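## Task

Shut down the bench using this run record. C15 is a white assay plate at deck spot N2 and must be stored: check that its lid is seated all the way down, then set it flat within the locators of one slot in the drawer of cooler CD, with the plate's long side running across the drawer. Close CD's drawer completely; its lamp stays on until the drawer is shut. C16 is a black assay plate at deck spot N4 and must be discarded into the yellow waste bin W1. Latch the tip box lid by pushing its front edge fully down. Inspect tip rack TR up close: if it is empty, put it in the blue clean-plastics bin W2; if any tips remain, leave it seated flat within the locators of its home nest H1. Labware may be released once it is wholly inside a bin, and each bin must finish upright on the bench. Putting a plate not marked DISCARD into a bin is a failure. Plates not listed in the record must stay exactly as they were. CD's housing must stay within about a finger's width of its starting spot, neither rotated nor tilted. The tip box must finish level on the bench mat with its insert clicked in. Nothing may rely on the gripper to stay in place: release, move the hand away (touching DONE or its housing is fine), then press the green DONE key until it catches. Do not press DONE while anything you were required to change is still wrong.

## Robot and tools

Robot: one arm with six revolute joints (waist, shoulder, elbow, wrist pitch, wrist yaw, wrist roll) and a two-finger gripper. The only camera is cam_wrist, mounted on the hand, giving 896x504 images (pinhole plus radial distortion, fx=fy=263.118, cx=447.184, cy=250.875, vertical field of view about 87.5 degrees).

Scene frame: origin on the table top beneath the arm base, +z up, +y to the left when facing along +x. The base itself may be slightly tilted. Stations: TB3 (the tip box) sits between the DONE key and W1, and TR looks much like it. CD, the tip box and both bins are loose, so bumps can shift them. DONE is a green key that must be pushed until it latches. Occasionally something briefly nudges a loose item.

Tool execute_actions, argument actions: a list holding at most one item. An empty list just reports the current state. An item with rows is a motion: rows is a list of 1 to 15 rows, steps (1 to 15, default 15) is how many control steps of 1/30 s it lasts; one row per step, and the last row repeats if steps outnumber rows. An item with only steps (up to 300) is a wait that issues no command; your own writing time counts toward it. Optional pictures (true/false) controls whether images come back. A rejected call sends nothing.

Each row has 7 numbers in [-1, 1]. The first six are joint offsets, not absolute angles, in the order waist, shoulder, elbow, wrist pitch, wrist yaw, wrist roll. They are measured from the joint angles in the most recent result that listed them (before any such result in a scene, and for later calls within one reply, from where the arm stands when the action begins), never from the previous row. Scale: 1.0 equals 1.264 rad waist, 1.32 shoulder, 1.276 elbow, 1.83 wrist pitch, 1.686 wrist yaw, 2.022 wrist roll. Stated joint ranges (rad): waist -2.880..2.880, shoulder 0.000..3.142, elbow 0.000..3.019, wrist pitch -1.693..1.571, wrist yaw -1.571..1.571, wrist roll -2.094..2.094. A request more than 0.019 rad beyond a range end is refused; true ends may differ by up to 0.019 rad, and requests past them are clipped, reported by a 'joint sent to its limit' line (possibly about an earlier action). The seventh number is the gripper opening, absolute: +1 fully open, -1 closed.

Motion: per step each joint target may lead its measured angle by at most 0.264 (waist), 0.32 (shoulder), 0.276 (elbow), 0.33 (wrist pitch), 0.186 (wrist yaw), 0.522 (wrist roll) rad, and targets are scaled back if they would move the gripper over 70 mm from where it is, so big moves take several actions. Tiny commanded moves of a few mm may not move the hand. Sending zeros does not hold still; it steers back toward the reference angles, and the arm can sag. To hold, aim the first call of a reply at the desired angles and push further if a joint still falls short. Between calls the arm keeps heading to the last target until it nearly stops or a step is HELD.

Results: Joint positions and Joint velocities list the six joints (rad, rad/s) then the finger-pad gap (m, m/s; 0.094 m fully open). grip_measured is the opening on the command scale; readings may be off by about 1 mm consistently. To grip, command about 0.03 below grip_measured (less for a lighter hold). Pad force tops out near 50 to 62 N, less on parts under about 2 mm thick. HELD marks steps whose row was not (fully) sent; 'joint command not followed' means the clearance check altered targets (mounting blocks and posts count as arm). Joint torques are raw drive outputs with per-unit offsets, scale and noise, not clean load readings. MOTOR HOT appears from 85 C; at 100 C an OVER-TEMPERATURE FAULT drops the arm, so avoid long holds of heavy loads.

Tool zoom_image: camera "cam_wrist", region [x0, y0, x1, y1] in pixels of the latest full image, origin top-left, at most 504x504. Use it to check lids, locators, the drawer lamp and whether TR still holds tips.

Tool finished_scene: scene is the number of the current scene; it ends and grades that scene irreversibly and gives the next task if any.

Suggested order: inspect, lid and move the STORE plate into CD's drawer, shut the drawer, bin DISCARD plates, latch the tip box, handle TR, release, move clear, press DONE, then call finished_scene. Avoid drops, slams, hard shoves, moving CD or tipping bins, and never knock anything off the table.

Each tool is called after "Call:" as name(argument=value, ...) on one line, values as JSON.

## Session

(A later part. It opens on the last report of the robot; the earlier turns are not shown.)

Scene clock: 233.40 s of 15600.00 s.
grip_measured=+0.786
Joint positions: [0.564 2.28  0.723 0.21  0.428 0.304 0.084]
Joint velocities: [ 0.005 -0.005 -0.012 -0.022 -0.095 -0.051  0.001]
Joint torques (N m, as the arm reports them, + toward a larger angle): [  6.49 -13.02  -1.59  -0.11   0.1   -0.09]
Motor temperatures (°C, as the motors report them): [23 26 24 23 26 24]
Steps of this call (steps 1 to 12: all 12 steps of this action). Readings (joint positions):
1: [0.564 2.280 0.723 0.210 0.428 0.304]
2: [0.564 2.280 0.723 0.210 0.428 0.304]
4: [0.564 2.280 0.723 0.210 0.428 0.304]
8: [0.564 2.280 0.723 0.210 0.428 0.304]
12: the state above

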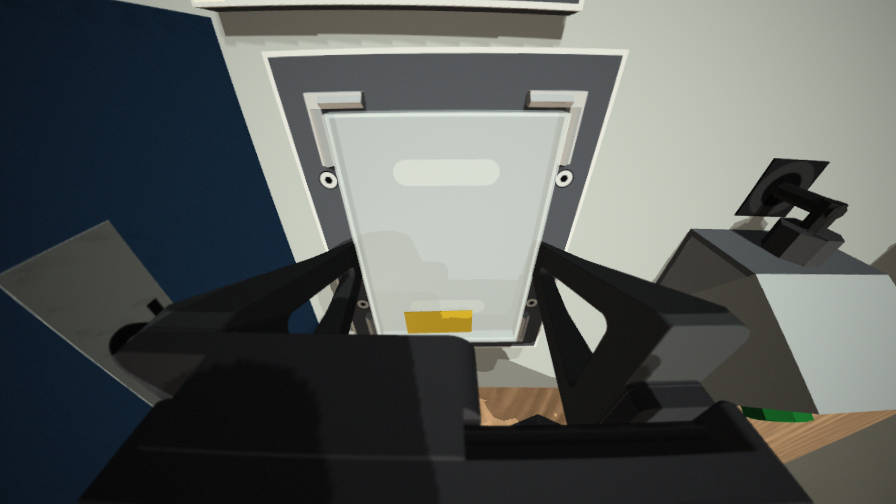

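Call:
execute_actions(actions=[{"rows":[[0.015,-0.035,-0.01,-0.015,0,0.005,0.755],[0.02,-0.045,-0.012,-0.02,0,0.01,0.755],[0.025,-0.06,-0.018,-0.03,0,0.012,0.755],[0.033,-0.08,-0.025,-0.04,0,0.018,0.755],[0.045,-0.11,-0.035,-0.06,0,0.025,0.755],[0.06,-0.15,-0.045,-0.09,0,0.035,0.755],[0.07,-0.2,-0.06,-0.12,0,0.04,0.755],[0.08,-0.25,-0.07,-0.16,0,0.045,0.755],[0.08,-0.3,-0.07,-0.2,0,0.045,0.755],[0.08,-0.36,-0.06,-0.25,0,0.045,0.755],[0.08,-0.48,-0.02,-0.35,0,0.045,0.755]]}], pictures=false)

Call:
execute_actions(actions=[{"steps":15}], pictures=false)

Call:
execute_actions(actions=[{"rows":[[-0.68,0,0.21,0,-0.14,-0.355,0.755]]}], pictures=false)

Call:
execute_actions(actions=[{"steps":25}])

Scene clock: 243.73 s of 15600.00 s.
grip_measured=+0.779
Joint positions: [ 0.668  1.697  0.675 -0.369  0.428  0.37   0.084]
Joint velocities: [ 0.005 -1.529  0.247 -0.813 -0.007  0.081  0.   ]
Joint torques (N m, as the arm reports them, + toward a larger angle): [  5.47 -10.16   3.8   -0.1    0.04   0.07]
Motor temperatures (°C, as the motors report them): [23 26 24 23 26 24]
Steps of this call (steps 1 to 15: the robot went on to your last target; steps 16 to 90: nothing new was sent; then 6.83 s passed at rest; steps 91 to 105: all 15 steps of this action). Readings (joint positions):
91: [0.564 2.279 0.723 0.206 0.428 0.304]
92: [0.565 2.275 0.723 0.198 0.428 0.305]
94: [0.571 2.257 0.719 0.174 0.428 0.311]
98: [0.616 2.127 0.676 0.033 0.428 0.344]
105: the state above

Scene clock: 244.23 s of 15600.00 s.
grip_measured=+0.779
Joint positions: [ 0.668  1.631  0.703 -0.423  0.428  0.382  0.084]
Joint velocities: [-0.005 -0.015 -0.012 -0.012  0.022 -0.022  0.001]
Joint torques (N m, as the arm reports them, + toward a larger angle): [  5.49 -10.17   3.75  -0.56   0.02   0.04]
Motor temperatures (°C, as the motors report them): [23 26 24 23 26 24]
Steps of this call (steps 1 to 15: the robot went on to your last target). Readings (joint positions):
1: [0.668 1.653 0.684 -0.389 0.428 0.373]
2: [0.668 1.622 0.692 -0.399 0.428 0.375]
4: [0.668 1.598 0.705 -0.406 0.428 0.378]
8: [0.668 1.614 0.706 -0.418 0.428 0.381]
15: the state above

Scene clock: 244.73 s of 15600.00 s.
grip_measured=+0.779
Joint positions: [ 0.102  1.632  0.939 -0.425  0.196 -0.151  0.084]
Joint velocities: [-1.47  -0.015  0.085 -0.002 -0.081 -0.491 -0.001]
Joint torques (N m, as the arm reports them, + toward a larger angle): [  3.83 -16.21   5.88  -0.05  -0.1   -0.22]
Motor temperatures (°C, as the motors report them): [23 26 24 23 26 24]
Steps of this call (steps 1 to 15: all 15 steps of this action). Readings (joint positions):
1: [0.658 1.631 0.710 -0.425 0.386 0.347]
2: [0.640 1.632 0.721 -0.427 0.337 0.304]
4: [0.581 1.632 0.759 -0.427 0.272 0.218]
8: [0.430 1.632 0.853 -0.427 0.214 0.046]
15: the state above

Scene clock: 245.57 s of 15600.00 s.
grip_measured=+0.779
Joint positions: [-0.185  1.632  0.945 -0.425  0.193 -0.323  0.084]
Joint velocities: [-0.005 -0.005 -0.012 -0.007  0.007 -0.081  0.001]
Joint torques (N m, as the arm reports them, + toward a larger angle): [  1.49 -17.09   6.76   0.09  -0.03  -0.21]
Motor temperatures (°C, as the motors report them): [23 26 24 23 26 24]
Steps of this call (steps 1 to 25: the robot went on to your last target). Readings (joint positions):
1: [0.052 1.632 0.942 -0.425 0.196 -0.168]
2: [0.000 1.632 0.942 -0.425 0.196 -0.186]
4: [-0.103 1.632 0.943 -0.425 0.195 -0.227]
8: [-0.243 1.632 0.945 -0.425 0.197 -0.282]
25: the state above

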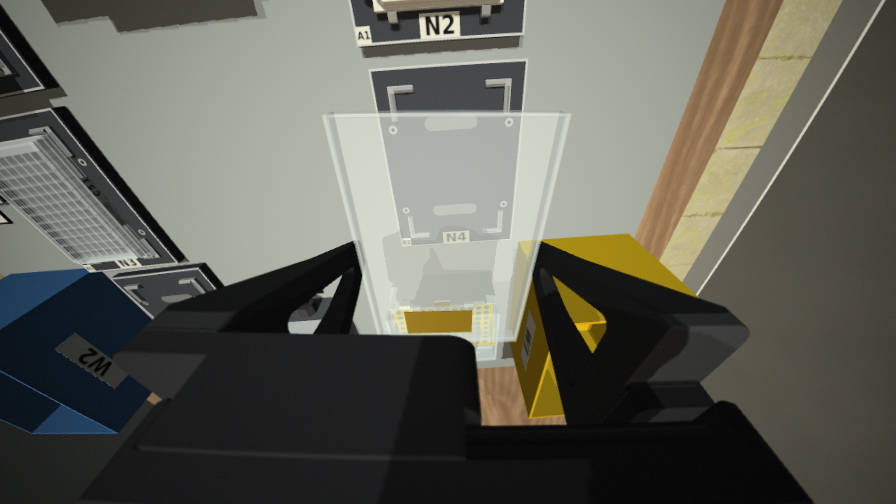

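Call:
execute_actions(actions=[{"rows":[[0,0.02,0.1,-0.02,0,0,0.755],[0,0.04,0.14,-0.03,0,0,0.755],[0.01,0.06,0.18,-0.04,0,0,0.755],[0.015,0.08,0.22,-0.05,0,0,0.755],[0.02,0.11,0.26,-0.06,0,0,0.755],[0.025,0.14,0.3,-0.07,0,0,0.755],[0.03,0.17,0.34,-0.08,0,0,0.755],[0.035,0.2,0.38,-0.09,0,0,0.755],[0.04,0.22,0.42,-0.1,0,0,0.755],[0.045,0.24,0.46,-0.11,0,0,0.755],[0.05,0.26,0.505,-0.12,0,0,0.755],[0.055,0.28,0.505,-0.123,0,0,0.755],[0.055,0.3,0.505,-0.123,0,0,0.755],[0.055,0.32,0.505,-0.123,0,0,0.755],[0.055,0.335,0.505,-0.123,0,0,0.755]]}], pictures=false)

Call:
execute_actions(actions=[{"steps":25}])

Scene clock: 251.73 s of 15600.00 s.
grip_measured=+0.779
Joint positions: [-0.128  1.981  1.593 -0.617  0.193 -0.324  0.084]
Joint velocities: [ 0.2    0.474  0.076 -0.051 -0.154 -0.051 -0.   ]
Joint torques (N m, as the arm reports them, + toward a larger angle): [  3.99 -18.87   6.56  -0.83  -0.01  -0.1 ]
Motor temperatures (°C, as the motors report them): [23 26 25 23 26 24]
Steps of this call (steps 1 to 30: the robot went on to your last target; steps 31 to 90: nothing new was sent; then 2.67 s passed at rest; steps 91 to 105: all 15 steps of this action). Readings (joint positions):
91: [-0.185 1.633 0.953 -0.435 0.193 -0.324]
92: [-0.185 1.639 0.973 -0.454 0.193 -0.324]
94: [-0.185 1.667 1.047 -0.487 0.193 -0.324]
98: [-0.176 1.776 1.284 -0.548 0.193 -0.324]
105: the state above

Scene clock: 252.57 s of 15600.00 s.
grip_measured=+0.779
Joint positions: [-0.11   2.078  1.583 -0.647  0.193 -0.324  0.084]
Joint velocities: [ 0.005 -0.005  0.007 -0.012 -0.007 -0.081 -0.   ]
Joint torques (N m, as the arm reports them, + toward a larger angle): [  3.9  -22.99   6.63  -0.23  -0.05  -0.06]
Motor temperatures (°C, as the motors report them): [23 26 25 23 26 24]
Steps of this call (steps 1 to 25: the robot went on to your last target). Readings (joint positions):
1: [-0.122 1.996 1.593 -0.621 0.193 -0.324]
2: [-0.117 2.012 1.593 -0.629 0.193 -0.324]
4: [-0.111 2.044 1.592 -0.638 0.193 -0.324]
8: [-0.110 2.077 1.585 -0.645 0.193 -0.324]
25: the state above

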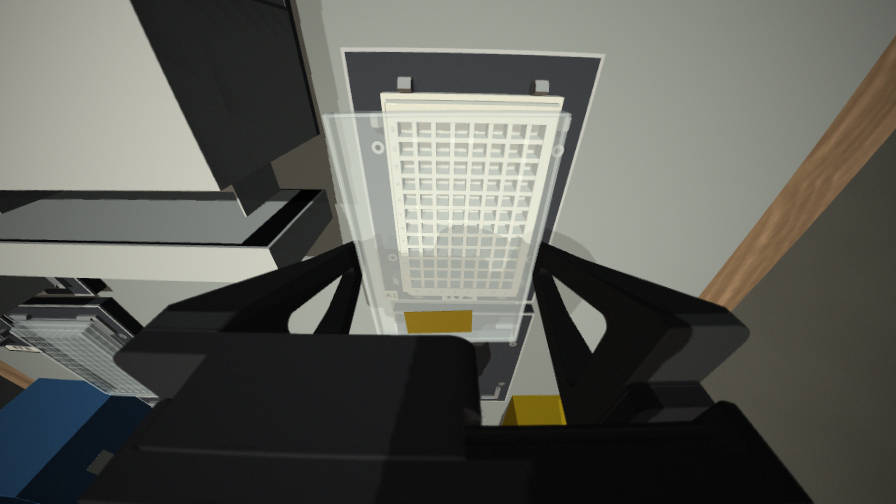

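Call:
execute_actions(actions=[{"rows":[[-0.022,0.05,0.042,0.012,-0.006,0,0.755]]}])

Scene clock: 258.87 s of 15600.00 s.
grip_measured=+0.779
Joint positions: [-0.135  2.121  1.601 -0.633  0.185 -0.324  0.084]
Joint velocities: [ 0.015 -0.015 -0.002 -0.007  0.051  0.007 -0.   ]
Joint torques (N m, as the arm reports them, + toward a larger angle): [  4.29 -20.63   8.6    0.04  -0.11  -0.08]
Motor temperatures (°C, as the motors report them): [23 27 25 23 26 24]
Steps of this call (steps 1 to 15: the robot went on to your last target; steps 16 to 90: nothing new was sent; then 2.80 s passed at rest; steps 91 to 105: all 15 steps of this action). Readings (joint positions):
91: [-0.111 2.080 1.584 -0.646 0.189 -0.324]
92: [-0.113 2.084 1.589 -0.643 0.186 -0.324]
94: [-0.117 2.097 1.599 -0.636 0.185 -0.324]
98: [-0.129 2.114 1.601 -0.633 0.185 -0.324]
105: the state above

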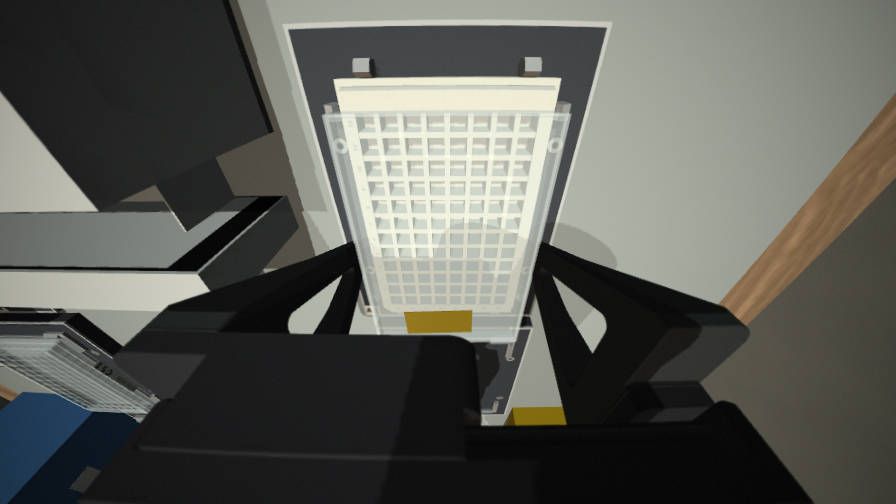

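Call:
execute_actions(actions=[{"rows":[[0,0,0.01,0.026,-0.012,0,0.755]]}])

Scene clock: 260.93 s of 15600.00 s.
grip_measured=+0.779
Joint positions: [-0.135  2.121  1.601 -0.597  0.167 -0.324  0.084]
Joint velocities: [ 0.005 -0.005 -0.017  0.002 -0.022 -0.022  0.001]
Joint torques (N m, as the arm reports them, + toward a larger angle): [  4.04 -23.06   6.83   0.4   -0.1   -0.09]
Motor temperatures (°C, as the motors report them): [23 27 25 23 26 24]
Steps of this call (steps 1 to 15: the robot went on to your last target; steps 16 to 47: nothing new was sent; steps 48 to 62: all 15 steps of this action). Readings (joint positions):
48: [-0.135 2.121 1.601 -0.627 0.177 -0.324]
49: [-0.135 2.121 1.601 -0.617 0.171 -0.324]
51: [-0.135 2.121 1.601 -0.603 0.168 -0.324]
55: [-0.135 2.121 1.601 -0.597 0.167 -0.324]
62: the state above

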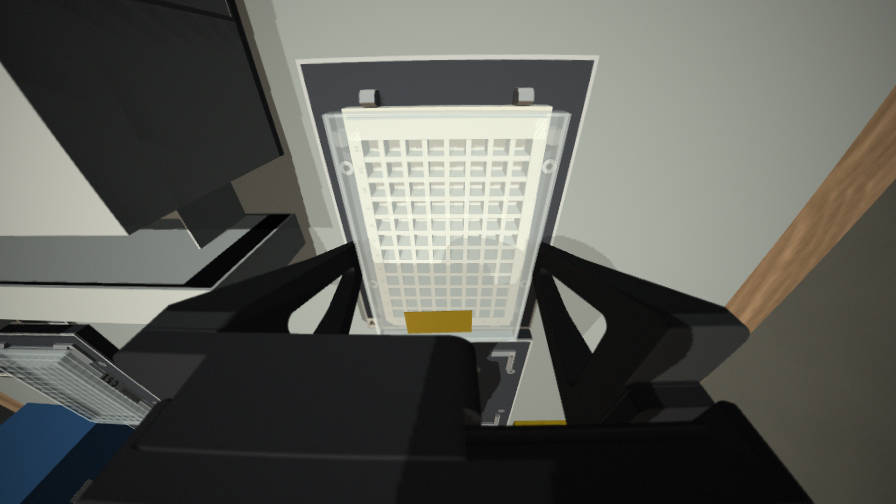

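Call:
execute_actions(actions=[{"rows":[[0,0.03,0.01,0.013,0.007,0,0.755]]}])

Scene clock: 263.00 s of 15600.00 s.
grip_measured=+0.779
Joint positions: [-0.135  2.129  1.601 -0.584  0.177 -0.324  0.084]
Joint velocities: [-0.005 -0.015 -0.002  0.002  0.051  0.037  0.001]
Joint torques (N m, as the arm reports them, + toward a larger angle): [  4.64 -20.46   6.7    0.4    0.09  -0.06]
Motor temperatures (°C, as the motors report them): [23 27 25 23 26 24]
Steps of this call (steps 1 to 15: the robot went on to your last target; steps 16 to 47: nothing new was sent; steps 48 to 62: all 15 steps of this action). Readings (joint positions):
48: [-0.135 2.121 1.601 -0.594 0.172 -0.324]
49: [-0.135 2.122 1.601 -0.591 0.175 -0.324]
51: [-0.135 2.124 1.601 -0.586 0.177 -0.324]
55: [-0.135 2.127 1.601 -0.584 0.177 -0.324]
62: the state above

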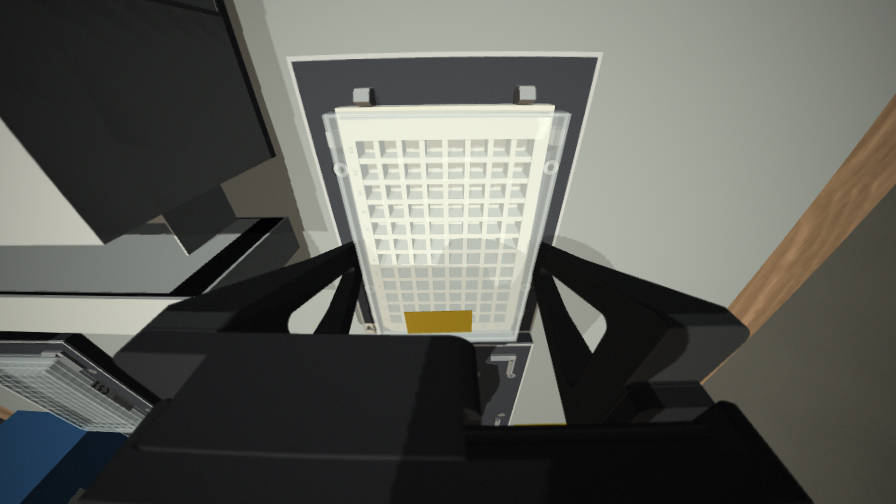

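Call:
execute_actions(actions=[{"rows":[[0,0.031,0.01,0.014,0.004,-0.01,0.755]]}])

Scene clock: 264.63 s of 15600.00 s.
grip_measured=+0.779
Joint positions: [-0.135  2.137  1.601 -0.571  0.182 -0.331  0.084]
Joint velocities: [ 0.005 -0.005 -0.007 -0.002 -0.022 -0.051  0.001]
Joint torques (N m, as the arm reports them, + toward a larger angle): [  4.18 -20.54   6.85   0.33   0.14  -0.22]
Motor temperatures (°C, as the motors report them): [23 27 25 23 26 24]
Steps of this call (steps 1 to 15: the robot went on to your last target; steps 16 to 34: nothing new was sent; steps 35 to 49: all 15 steps of this action). Readings (joint positions):
35: [-0.135 2.129 1.601 -0.582 0.179 -0.325]
36: [-0.135 2.130 1.601 -0.578 0.180 -0.326]
38: [-0.135 2.132 1.601 -0.573 0.180 -0.328]
42: [-0.135 2.137 1.601 -0.571 0.181 -0.330]
49: the state above

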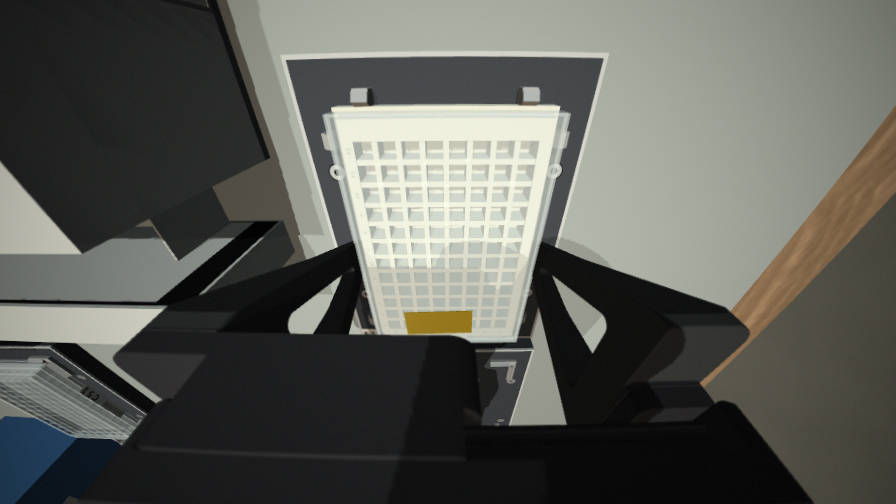

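Call:
execute_actions(actions=[{"rows":[[0,0.033,0.01,0.013,0,0,0.755]]}])

Call:
zoom_image(camera="cam_wrist", region=[300,70,600,350])

Scene clock: 267.37 s of 15600.00 s.
grip_measured=+0.779
Joint positions: [-0.135  2.139  1.601 -0.566  0.182 -0.331  0.084]
Joint velocities: [ 0.015 -0.005  0.002 -0.017  0.037  0.022 -0.   ]
Joint torques (N m, as the arm reports them, + toward a larger angle): [  4.51 -20.28   7.     0.6    0.02  -0.07]
Motor temperatures (°C, as the motors report them): [23 27 25 23 26 24]
Steps of this call (steps 1 to 15: the robot went on to your last target; steps 16 to 67: nothing new was sent; steps 68 to 82: all 15 steps of this action). Readings (joint positions):
68: [-0.135 2.137 1.601 -0.569 0.182 -0.331]
69: [-0.135 2.138 1.601 -0.567 0.182 -0.331]
71: [-0.135 2.139 1.601 -0.566 0.182 -0.331]
75: [-0.135 2.139 1.601 -0.566 0.182 -0.331]
82: the state above

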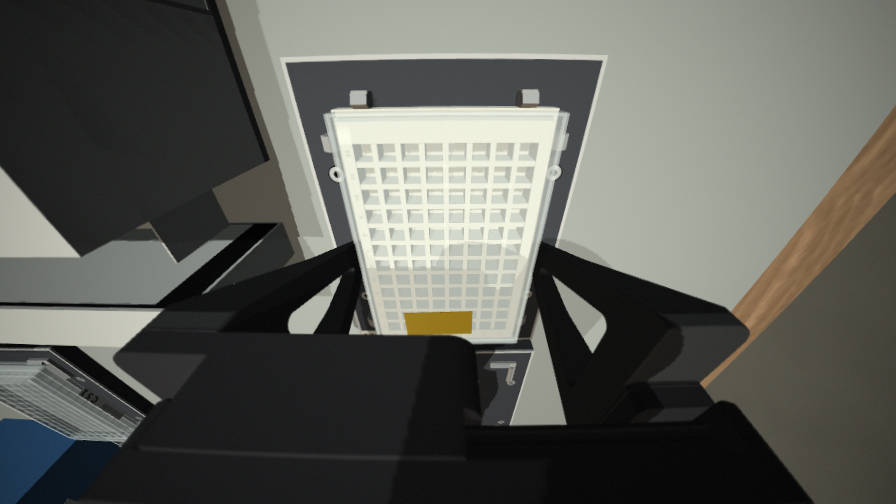

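Region (300, 70, 600, 350) of cam_wrist's 896x504 image, scaled by 1.680, with more detail than that image has; it fills the top 470 rows of this view, and the rest is white.

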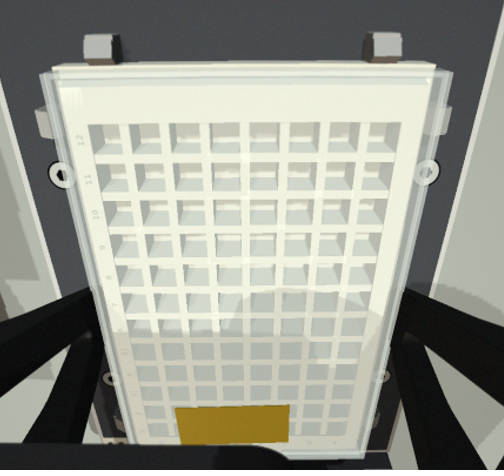

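Call:
execute_actions(actions=[{"rows":[[0,0,0.01,0,-0.007,0,0.755],[0,0,0.01,0,-0.007,0,0.755],[0,0,0.01,0,-0.007,0,0.755],[0,0,0.01,0,-0.007,0,0.755],[0,0,0.01,0,-0.007,0,0.755],[0,0.035,0.01,0.005,-0.007,0,0.755]]}])

Call:
zoom_image(camera="cam_wrist", region=[300,70,600,350])

Scene clock: 270.93 s of 15600.00 s.
grip_measured=+0.779
Joint positions: [-0.135  2.139  1.601 -0.566  0.178 -0.331  0.084]
Joint velocities: [-0.015  0.024 -0.012  0.002 -0.007 -0.037 -0.001]
Joint torques (N m, as the arm reports them, + toward a larger angle): [  4.25 -18.89   6.91   0.12  -0.3   -0.09]
Motor temperatures (°C, as the motors report them): [23 27 25 24 26 24]
Steps of this call (steps 1 to 15: the robot went on to your last target; steps 16 to 90: nothing new was sent; then 0.07 s passed at rest; steps 91 to 105: all 15 steps of this action). Readings (joint positions):
91: [-0.135 2.139 1.601 -0.566 0.179 -0.331]
92: [-0.135 2.139 1.601 -0.566 0.178 -0.331]
94: [-0.135 2.139 1.601 -0.566 0.178 -0.331]
98: [-0.135 2.139 1.601 -0.566 0.178 -0.331]
105: the state above

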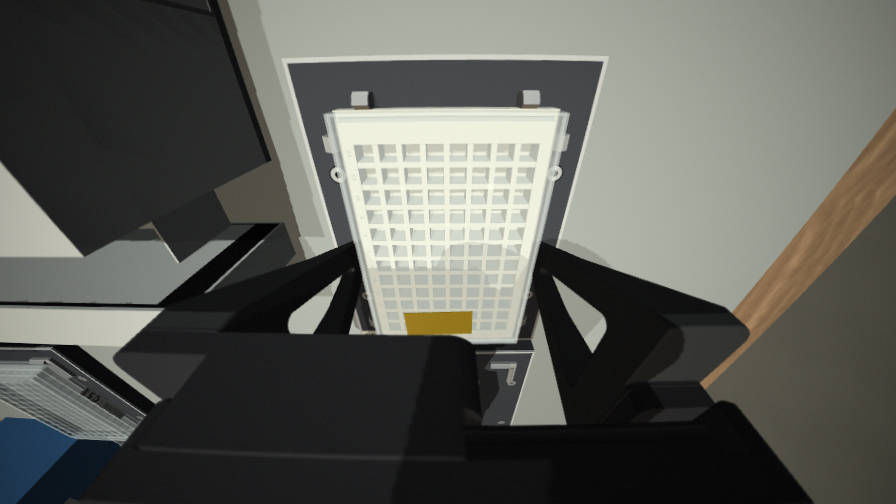

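Region (300, 70, 600, 350) of cam_wrist's 896x504 image, scaled by 1.680, with more detail than that image has; it fills the top 470 rows of this view, and the rest is white.

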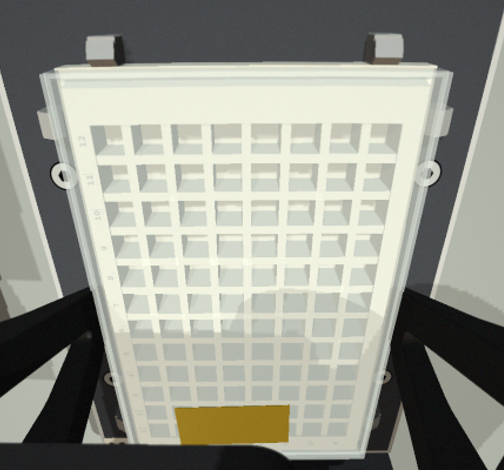

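Call:
execute_actions(actions=[{"rows":[[0,0,0.01,-0.016,-0.006,0,0.755]]}])

Call:
execute_actions(actions=[{"rows":[[0,0.033,0.01,0.004,0,0,0.755]]}])

Scene clock: 274.13 s of 15600.00 s.
grip_measured=+0.779
Joint positions: [-0.135  2.139  1.601 -0.578  0.174 -0.331  0.084]
Joint velocities: [-0.005 -0.024 -0.002 -0.007 -0.051  0.022 -0.001]
Joint torques (N m, as the arm reports them, + toward a larger angle): [  3.45 -22.92   6.83  -0.56  -0.2   -0.06]
Motor temperatures (°C, as the motors report them): [23 27 25 24 26 24]
Steps of this call (steps 1 to 15: the robot went on to your last target; steps 16 to 81: nothing new was sent; steps 82 to 96: all 15 steps of this action). Readings (joint positions):
82: [-0.135 2.139 1.601 -0.570 0.177 -0.331]
83: [-0.135 2.139 1.601 -0.575 0.175 -0.331]
85: [-0.135 2.139 1.601 -0.578 0.174 -0.331]
89: [-0.135 2.139 1.601 -0.578 0.174 -0.331]
96: the state above

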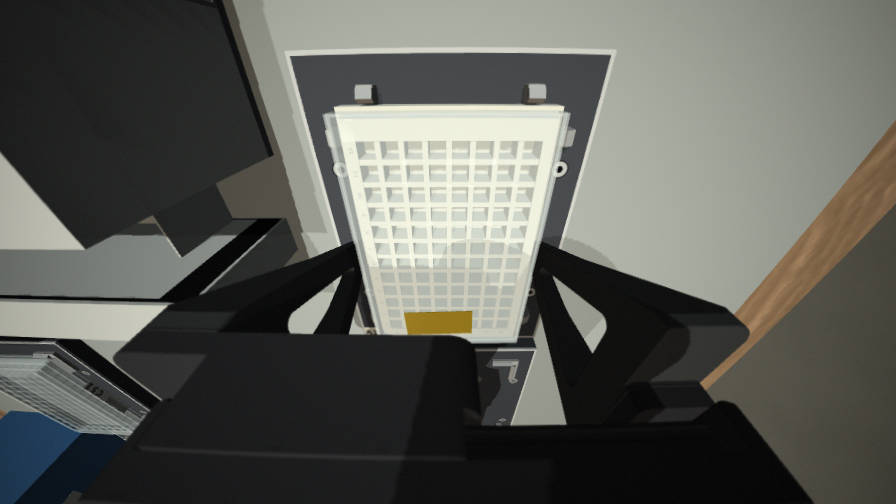

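Scene clock: 274.63 s of 15600.00 s.
grip_measured=+0.779
Joint positions: [-0.135  2.139  1.601 -0.577  0.175 -0.331  0.084]
Joint velocities: [-0.005 -0.024 -0.007 -0.022 -0.095 -0.037 -0.   ]
Joint torques (N m, as the arm reports them, + toward a larger angle): [  4.14 -19.36   6.94   0.21   0.01  -0.11]
Motor temperatures (°C, as the motors report them): [23 27 25 24 26 24]
Steps of this call (steps 1 to 15: all 15 steps of this action). Readings (joint positions):
1: [-0.135 2.139 1.601 -0.577 0.174 -0.331]
2: [-0.135 2.139 1.601 -0.577 0.174 -0.331]
4: [-0.135 2.139 1.601 -0.577 0.175 -0.331]
8: [-0.135 2.139 1.601 -0.577 0.175 -0.331]
15: the state above

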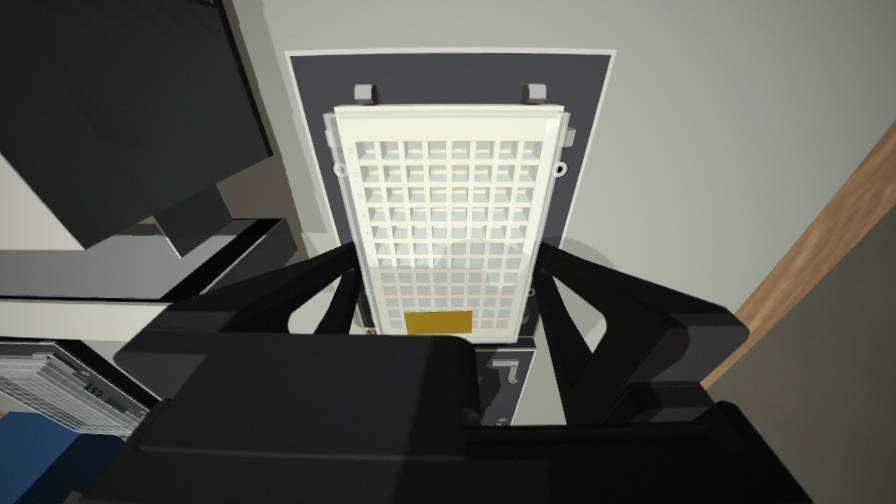

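Now 1 mm too far left.

Call:
execute_actions(actions=[{"rows":[[0,0,0.01,0.004,0.009,0,0.755]]}])

Call:
zoom_image(camera="cam_wrist", region=[300,70,600,350])

Scene clock: 278.40 s of 15600.00 s.
grip_measured=+0.779
Joint positions: [-0.134  2.139  1.601 -0.576  0.184 -0.331  0.084]
Joint velocities: [ 0.005 -0.005  0.012  0.012  0.007  0.007 -0.001]
Joint torques (N m, as the arm reports them, + toward a larger angle): [  4.02 -22.83   6.86   0.2    0.23  -0.1 ]
Motor temperatures (°C, as the motors report them): [23 27 26 23 26 24]
Steps of this call (steps 1 to 15: the robot went on to your last target; steps 16 to 90: nothing new was sent; then 0.27 s passed at rest; steps 91 to 105: all 15 steps of this action). Readings (joint positions):
91: [-0.135 2.139 1.601 -0.576 0.179 -0.331]
92: [-0.134 2.139 1.601 -0.576 0.182 -0.331]
94: [-0.134 2.139 1.601 -0.576 0.184 -0.331]
98: [-0.134 2.139 1.601 -0.576 0.184 -0.331]
105: the state above

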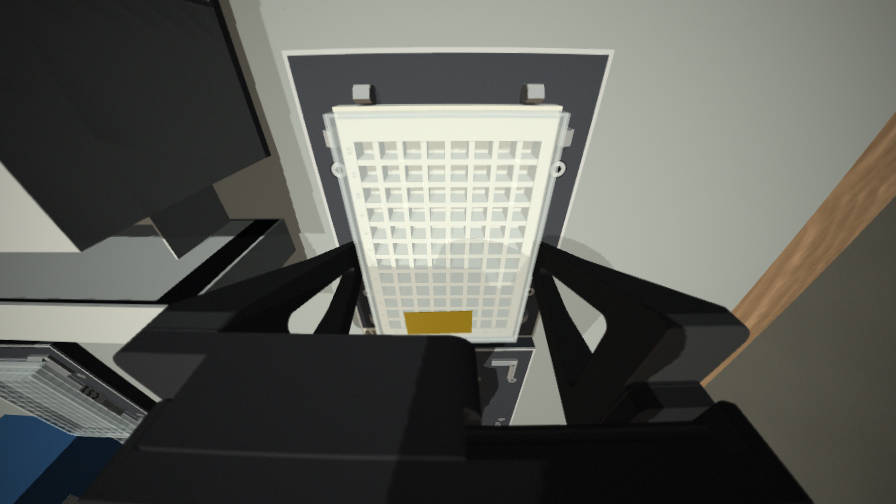

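Region (300, 70, 600, 350) of cam_wrist's 896x504 image, scaled by 1.680, with more detail than that image has; it fills the top 470 rows of this view, and the rest is white.

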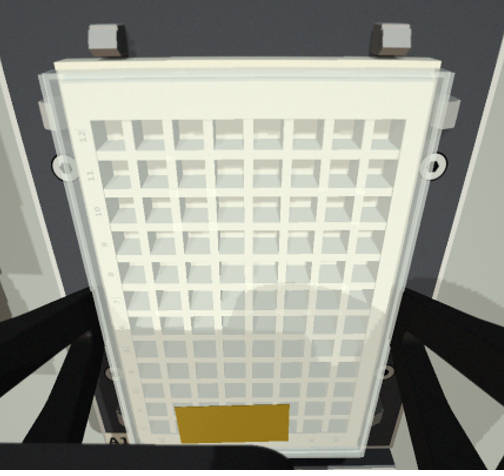

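Call:
execute_actions(actions=[{"rows":[[0,0,0.036,0,0,0,0.755]]}])

Scene clock: 282.33 s of 15600.00 s.
grip_measured=+0.779
Joint positions: [-0.134  2.139  1.606 -0.576  0.184 -0.331  0.084]
Joint velocities: [-0.005 -0.005  0.002  0.002  0.022 -0.051 -0.001]
Joint torques (N m, as the arm reports them, + toward a larger angle): [  4.08 -23.14   9.42  -0.18   0.01  -0.07]
Motor temperatures (°C, as the motors report them): [23 28 26 23 26 24]
Steps of this call (steps 1 to 15: the robot went on to your last target; steps 16 to 90: nothing new was sent; then 0.43 s passed at rest; steps 91 to 105: all 15 steps of this action). Readings (joint positions):
91: [-0.134 2.139 1.603 -0.576 0.184 -0.331]
92: [-0.134 2.139 1.603 -0.576 0.184 -0.331]
94: [-0.134 2.139 1.605 -0.576 0.184 -0.331]
98: [-0.134 2.139 1.606 -0.576 0.184 -0.331]
105: the state above

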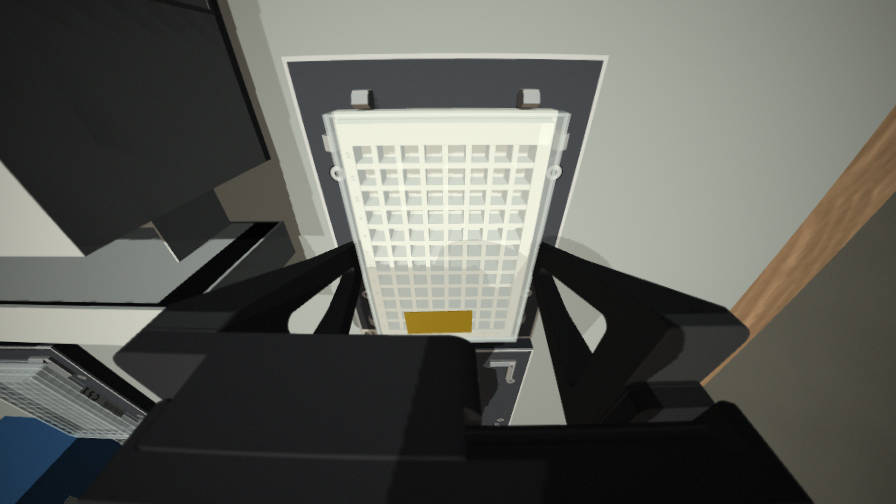

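Call:
execute_actions(actions=[{"rows":[[0,0,0.036,0,-0.005,0,0.755]]}])

Call:
execute_actions(actions=[{"rows":[[0,0.032,0.01,0.01,0,0,0.755]]}])

Call:
zoom_image(camera="cam_wrist", region=[300,70,600,350])

Scene clock: 285.53 s of 15600.00 s.
grip_measured=+0.779
Joint positions: [-0.134  2.139  1.606 -0.576  0.18  -0.331  0.084]
Joint velocities: [ 0.005 -0.005  0.012 -0.002 -0.066  0.022 -0.001]
Joint torques (N m, as the arm reports them, + toward a larger angle): [  3.68 -23.38   9.75  -0.05  -0.19  -0.12]
Motor temperatures (°C, as the motors report them): [23 28 26 23 26 24]
Steps of this call (steps 1 to 15: the robot went on to your last target; steps 16 to 81: nothing new was sent; steps 82 to 96: all 15 steps of this action). Readings (joint positions):
82: [-0.134 2.139 1.606 -0.576 0.182 -0.331]
83: [-0.134 2.139 1.606 -0.576 0.181 -0.331]
85: [-0.134 2.139 1.606 -0.576 0.180 -0.331]
89: [-0.134 2.139 1.606 -0.576 0.180 -0.331]
96: the state above

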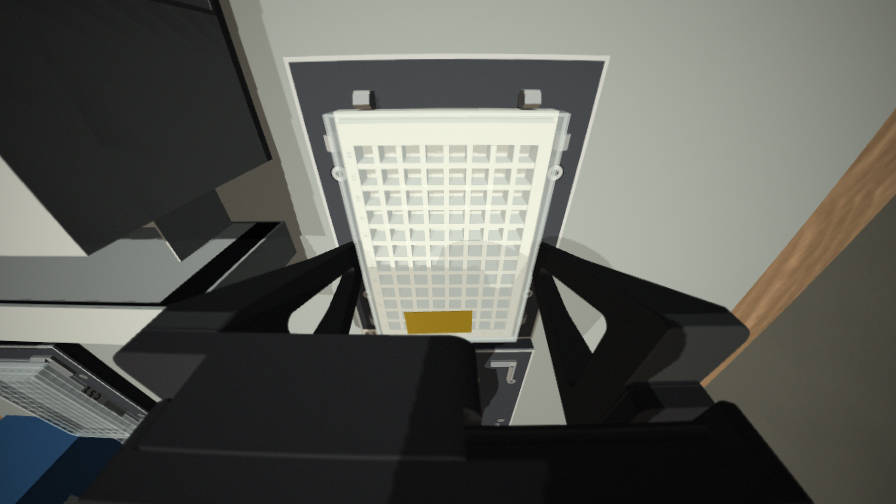

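Scene clock: 286.03 s of 15600.00 s.
grip_measured=+0.779
Joint positions: [-0.134  2.14   1.606 -0.573  0.181 -0.331  0.084]
Joint velocities: [-0.005 -0.005 -0.002  0.002  0.066  0.022  0.001]
Joint torques (N m, as the arm reports them, + toward a larger angle): [  4.27 -19.82   6.89   0.46   0.01  -0.11]
Motor temperatures (°C, as the motors report them): [23 28 26 23 26 24]
Steps of this call (steps 1 to 15: all 15 steps of this action). Readings (joint positions):
1: [-0.134 2.139 1.606 -0.575 0.180 -0.331]
2: [-0.134 2.139 1.606 -0.574 0.181 -0.331]
4: [-0.134 2.140 1.606 -0.573 0.181 -0.331]
8: [-0.134 2.140 1.606 -0.573 0.181 -0.331]
15: the state above

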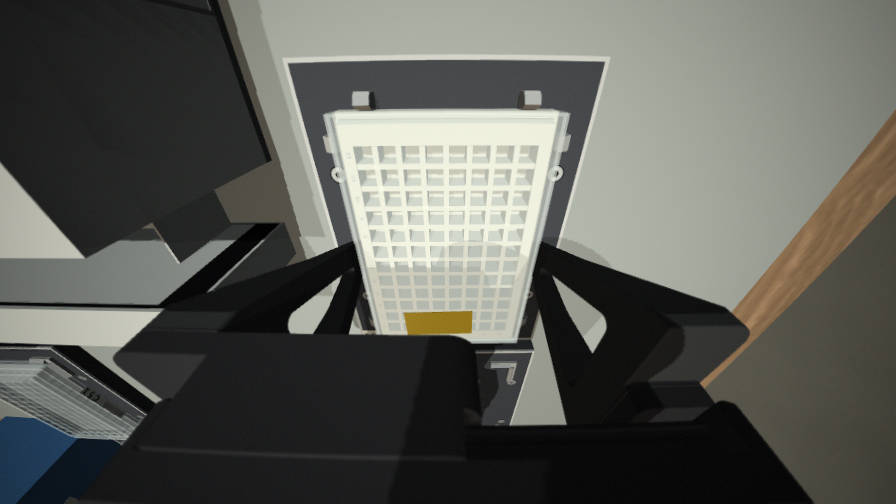

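Region (300, 70, 600, 350) of cam_wrist's 896x504 image, scaled by 1.680, with more detail than that image has; it fills the top 470 rows of this view, and the rest is white.

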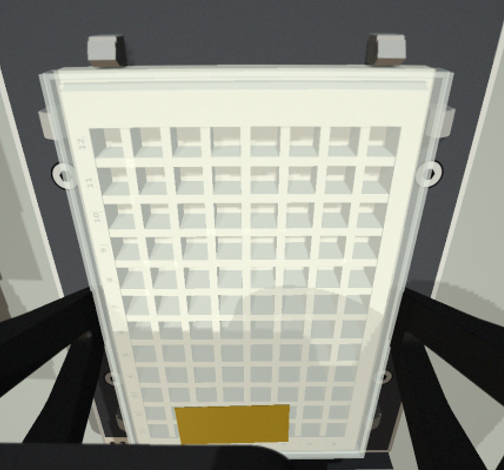

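Call:
execute_actions(actions=[{"rows":[[0,0,0,0,0,0,1]]}])

Call:
zoom_image(camera="cam_wrist", region=[300,70,600,350])

Scene clock: 289.00 s of 15600.00 s.
grip_measured=+0.999
Joint positions: [-0.134  2.14   1.606 -0.573  0.181 -0.331  0.094]
Joint velocities: [-0.005  0.005  0.012 -0.007 -0.037  0.066 -0.   ]
Joint torques (N m, as the arm reports them, + toward a larger angle): [  4.57 -23.78   5.87   0.11  -0.01  -0.07]
Motor temperatures (°C, as the motors report them): [23 28 26 23 26 24]
Steps of this call (steps 1 to 15: the robot went on to your last target; steps 16 to 74: nothing new was sent; steps 75 to 89: all 15 steps of this action). Readings (joint positions):
75: [-0.134 2.140 1.606 -0.573 0.181 -0.331]
76: [-0.134 2.140 1.606 -0.573 0.181 -0.331]
78: [-0.134 2.140 1.606 -0.573 0.181 -0.331]
82: [-0.134 2.140 1.606 -0.573 0.181 -0.331]
89: the state above

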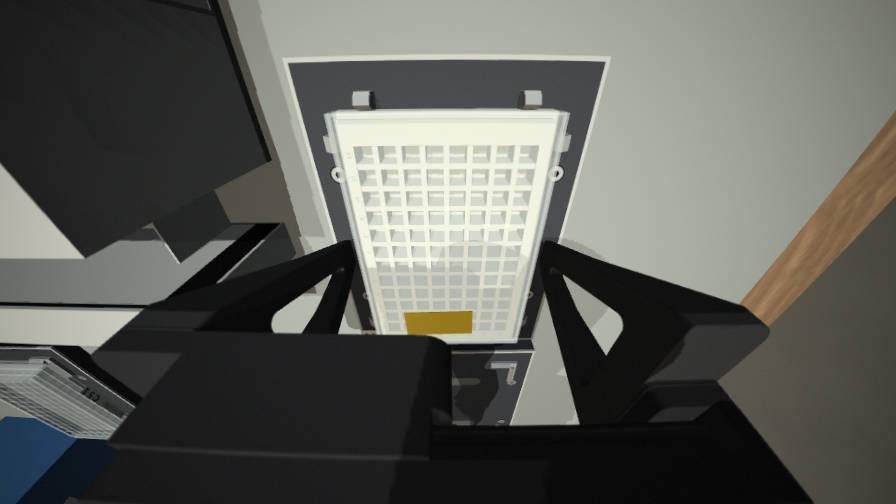

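Region (300, 70, 600, 350) of cam_wrist's 896x504 image, scaled by 1.680, with more detail than that image has; it fills the top 470 rows of this view, and the rest is white.

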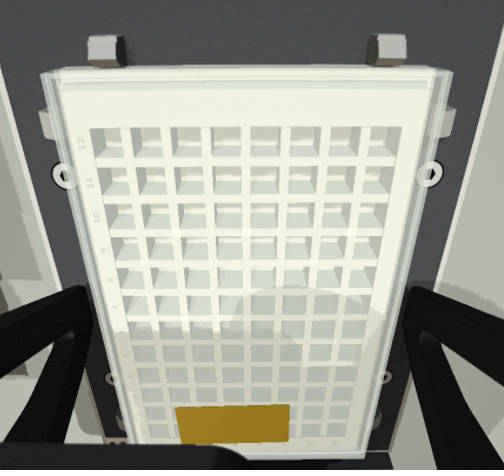

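Call:
execute_actions(actions=[{"rows":[[0,-0.04,0,-0.022,0,0,1]]}], pictures=false)

Call:
execute_actions(actions=[{"rows":[[0,0,0,0,0,0,0.1]],"steps":10}])

Call:
execute_actions(actions=[{"rows":[[0,0.04,0.01,0.01,0,0,0.1]]}])

Scene clock: 292.37 s of 15600.00 s.
grip_measured=+0.999
Joint positions: [-0.134  2.122  1.606 -0.604  0.181 -0.331  0.094]
Joint velocities: [-0.024 -0.015  0.002 -0.007  0.022 -0.066 -0.   ]
Joint torques (N m, as the arm reports them, + toward a larger angle): [  4.35 -26.24   6.08  -0.34   0.01  -0.07]
Motor temperatures (°C, as the motors report them): [23 28 26 23 26 24]
Steps of this call (steps 1 to 15: the robot went on to your last target; steps 16 to 86: nothing new was sent; steps 87 to 101: all 15 steps of this action). Readings (joint positions):
87: [-0.134 2.139 1.606 -0.578 0.181 -0.331]
88: [-0.134 2.137 1.606 -0.588 0.181 -0.331]
90: [-0.134 2.134 1.606 -0.600 0.181 -0.331]
94: [-0.134 2.126 1.606 -0.604 0.181 -0.331]
101: the state above

Scene clock: 292.70 s of 15600.00 s.
grip_measured=+0.102
Joint positions: [-0.134  2.122  1.606 -0.604  0.181 -0.331  0.052]
Joint velocities: [-0.015  0.015  0.002 -0.017 -0.022  0.022  0.001]
Joint torques (N m, as the arm reports them, + toward a larger angle): [  4.7  -22.15   6.04  -0.09   0.01  -0.12]
Motor temperatures (°C, as the motors report them): [23 28 26 23 26 24]
Steps of this call (steps 1 to 10: all 10 steps of this action). Readings (joint positions):
1: [-0.134 2.122 1.606 -0.604 0.181 -0.331]
2: [-0.134 2.122 1.606 -0.604 0.181 -0.331]
4: [-0.134 2.122 1.606 -0.604 0.181 -0.331]
8: [-0.134 2.122 1.606 -0.604 0.181 -0.331]
10: the state above

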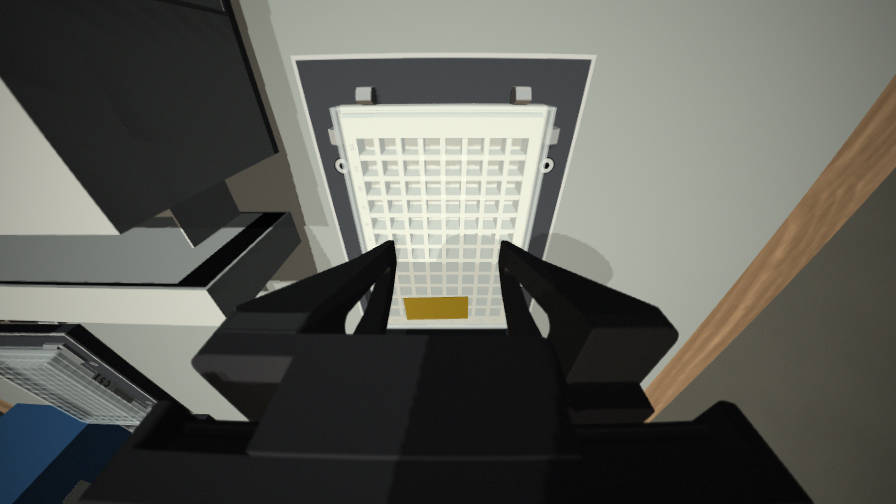

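Scene clock: 293.20 s of 15600.00 s.
grip_measured=+0.101
Joint positions: [-0.134  2.128  1.606 -0.594  0.182 -0.331  0.052]
Joint velocities: [-0.005  0.005  0.002 -0.002  0.037  0.007  0.001]
Joint torques (N m, as the arm reports them, + toward a larger angle): [  4.12 -19.61   7.07   0.24   0.01  -0.07]
Motor temperatures (°C, as the motors report them): [23 28 26 23 26 24]
Steps of this call (steps 1 to 15: all 15 steps of this action). Readings (joint positions):
1: [-0.134 2.123 1.606 -0.603 0.181 -0.331]
2: [-0.134 2.124 1.606 -0.599 0.181 -0.331]
4: [-0.134 2.128 1.606 -0.597 0.182 -0.331]
8: [-0.134 2.128 1.606 -0.594 0.182 -0.331]
15: the state above

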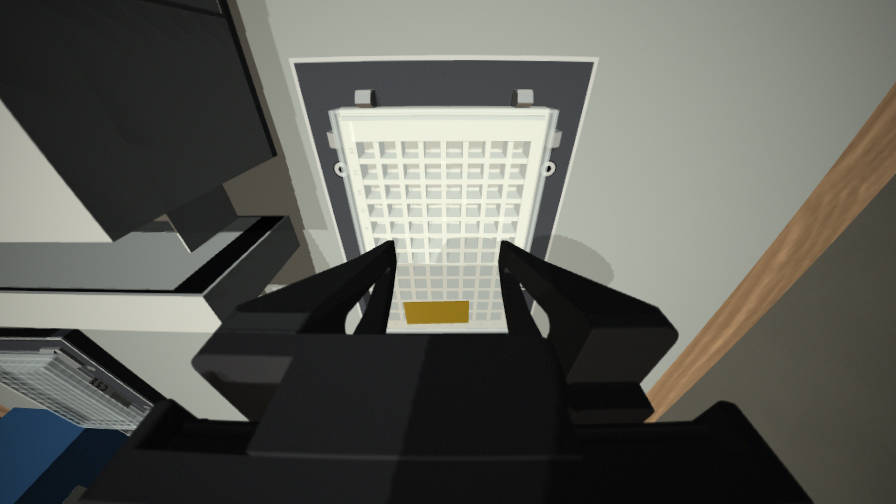

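Call:
execute_actions(actions=[{"rows":[[0,0.04,0,0,0,0,0.1],[0,0.05,0,0,0,0,0.1],[0,0.06,0,0,0,0,0.1],[0,0.07,-0.01,0,0,0,0.1],[0,0.08,-0.015,0,0,0,0.1]]}])

Call:
zoom_image(camera="cam_wrist", region=[310,80,580,240])

Scene clock: 297.13 s of 15600.00 s.
grip_measured=+0.101
Joint positions: [-0.134  2.129  1.606 -0.594  0.182 -0.331  0.052]
Joint velocities: [-0.005 -0.024 -0.007  0.002  0.022 -0.022 -0.001]
Joint torques (N m, as the arm reports them, + toward a larger angle): [  4.04 -16.03   4.42  -0.04   0.01  -0.05]
Motor temperatures (°C, as the motors report them): [23 28 26 23 26 24]
Steps of this call (steps 1 to 15: the robot went on to your last target; steps 16 to 90: nothing new was sent; then 0.43 s passed at rest; steps 91 to 105: all 15 steps of this action). Readings (joint positions):
91: [-0.134 2.128 1.606 -0.594 0.182 -0.331]
92: [-0.134 2.128 1.606 -0.594 0.182 -0.331]
94: [-0.134 2.129 1.606 -0.594 0.182 -0.331]
98: [-0.134 2.129 1.606 -0.594 0.182 -0.331]
105: the state above

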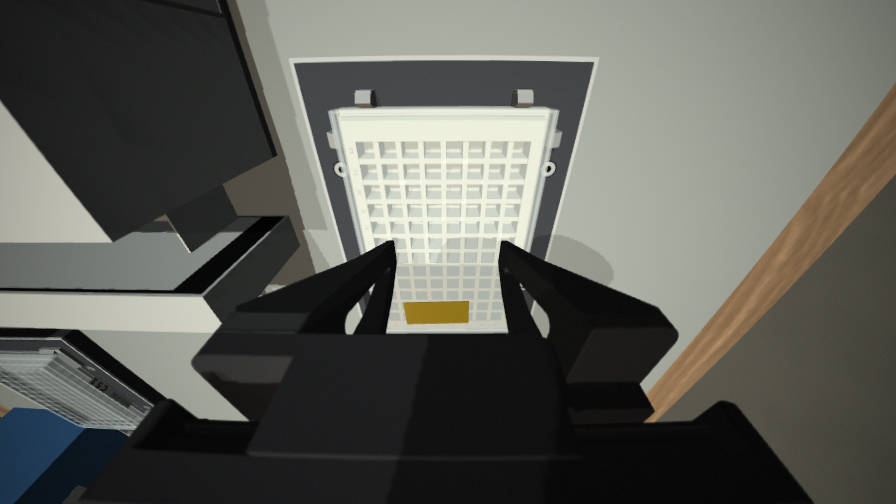

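Region (310, 80, 580, 240) of cam_wrist's 896x504 image, scaled by 1.867, with more detail than that image has; it fills the top 299 rows of this view, and the rest is white.

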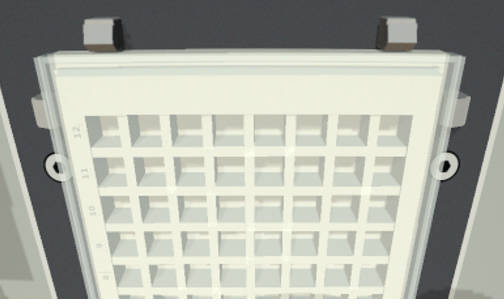

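Call:
execute_actions(actions=[{"rows":[[0,-0.045,0,-0.02,0,0,-1]]}], pictures=false)

Call:
execute_actions(actions=[{"rows":[[-0.03,0,0,0,0,0.76,1]]}], pictures=false)

Call:
execute_actions(actions=[{"steps":15}])

Scene clock: 300.60 s of 15600.00 s.
grip_measured=-0.997
Joint positions: [-0.134  2.103  1.605 -0.621  0.18  -0.331  0.   ]
Joint velocities: [-0.005 -0.015 -0.027  0.002 -0.066 -0.022  0.   ]
Joint torques (N m, as the arm reports them, + toward a larger angle): [  4.11 -25.96   6.3   -0.37   0.1   -0.12]
Motor temperatures (°C, as the motors report them): [23 28 26 23 26 24]
Steps of this call (steps 1 to 15: the robot went on to your last target; steps 16 to 89: nothing new was sent; steps 90 to 104: all 15 steps of this action). Readings (joint positions):
90: [-0.134 2.124 1.606 -0.599 0.180 -0.331]
91: [-0.134 2.122 1.605 -0.609 0.180 -0.331]
93: [-0.134 2.117 1.605 -0.619 0.180 -0.331]
97: [-0.134 2.107 1.605 -0.621 0.180 -0.331]
104: the state above

Scene clock: 301.10 s of 15600.00 s.
grip_measured=+0.999
Joint positions: [-0.173  2.103  1.605 -0.621  0.18   1.008  0.094]
Joint velocities: [-0.005  0.005  0.007 -0.007 -0.095  1.267 -0.   ]
Joint torques (N m, as the arm reports them, + toward a larger angle): [  3.66 -22.56   5.88  -0.15   0.11   0.  ]
Motor temperatures (°C, as the motors report them): [23 28 26 23 26 24]
Steps of this call (steps 1 to 15: all 15 steps of this action). Readings (joint positions):
1: [-0.135 2.103 1.605 -0.621 0.180 -0.249]
2: [-0.136 2.103 1.605 -0.621 0.180 -0.150]
4: [-0.143 2.103 1.605 -0.621 0.180 0.048]
8: [-0.163 2.103 1.605 -0.621 0.180 0.442]
15: the state above

Scene clock: 301.60 s of 15600.00 s.
grip_measured=+0.999
Joint positions: [-0.173  2.103  1.605 -0.621  0.18   1.187  0.094]
Joint velocities: [ 0.015 -0.005 -0.017 -0.002 -0.007  0.066  0.   ]
Joint torques (N m, as the arm reports them, + toward a larger angle): [  4.5  -23.22   6.24  -0.11   0.07   0.06]
Motor temperatures (°C, as the motors report them): [23 28 26 23 26 24]
Steps of this call (steps 1 to 15: the robot went on to your last target). Readings (joint positions):
1: [-0.173 2.103 1.605 -0.621 0.180 1.045]
2: [-0.173 2.103 1.605 -0.621 0.180 1.075]
4: [-0.173 2.103 1.605 -0.621 0.180 1.118]
8: [-0.173 2.103 1.605 -0.621 0.180 1.163]
15: the state above

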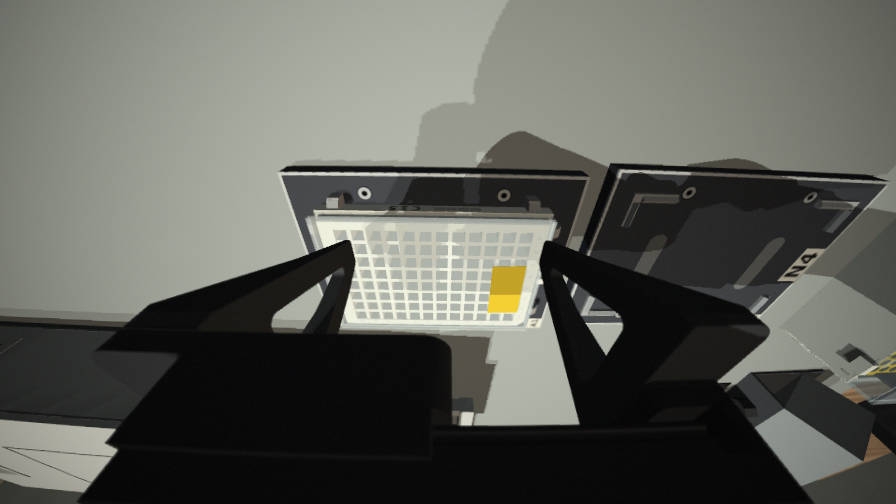

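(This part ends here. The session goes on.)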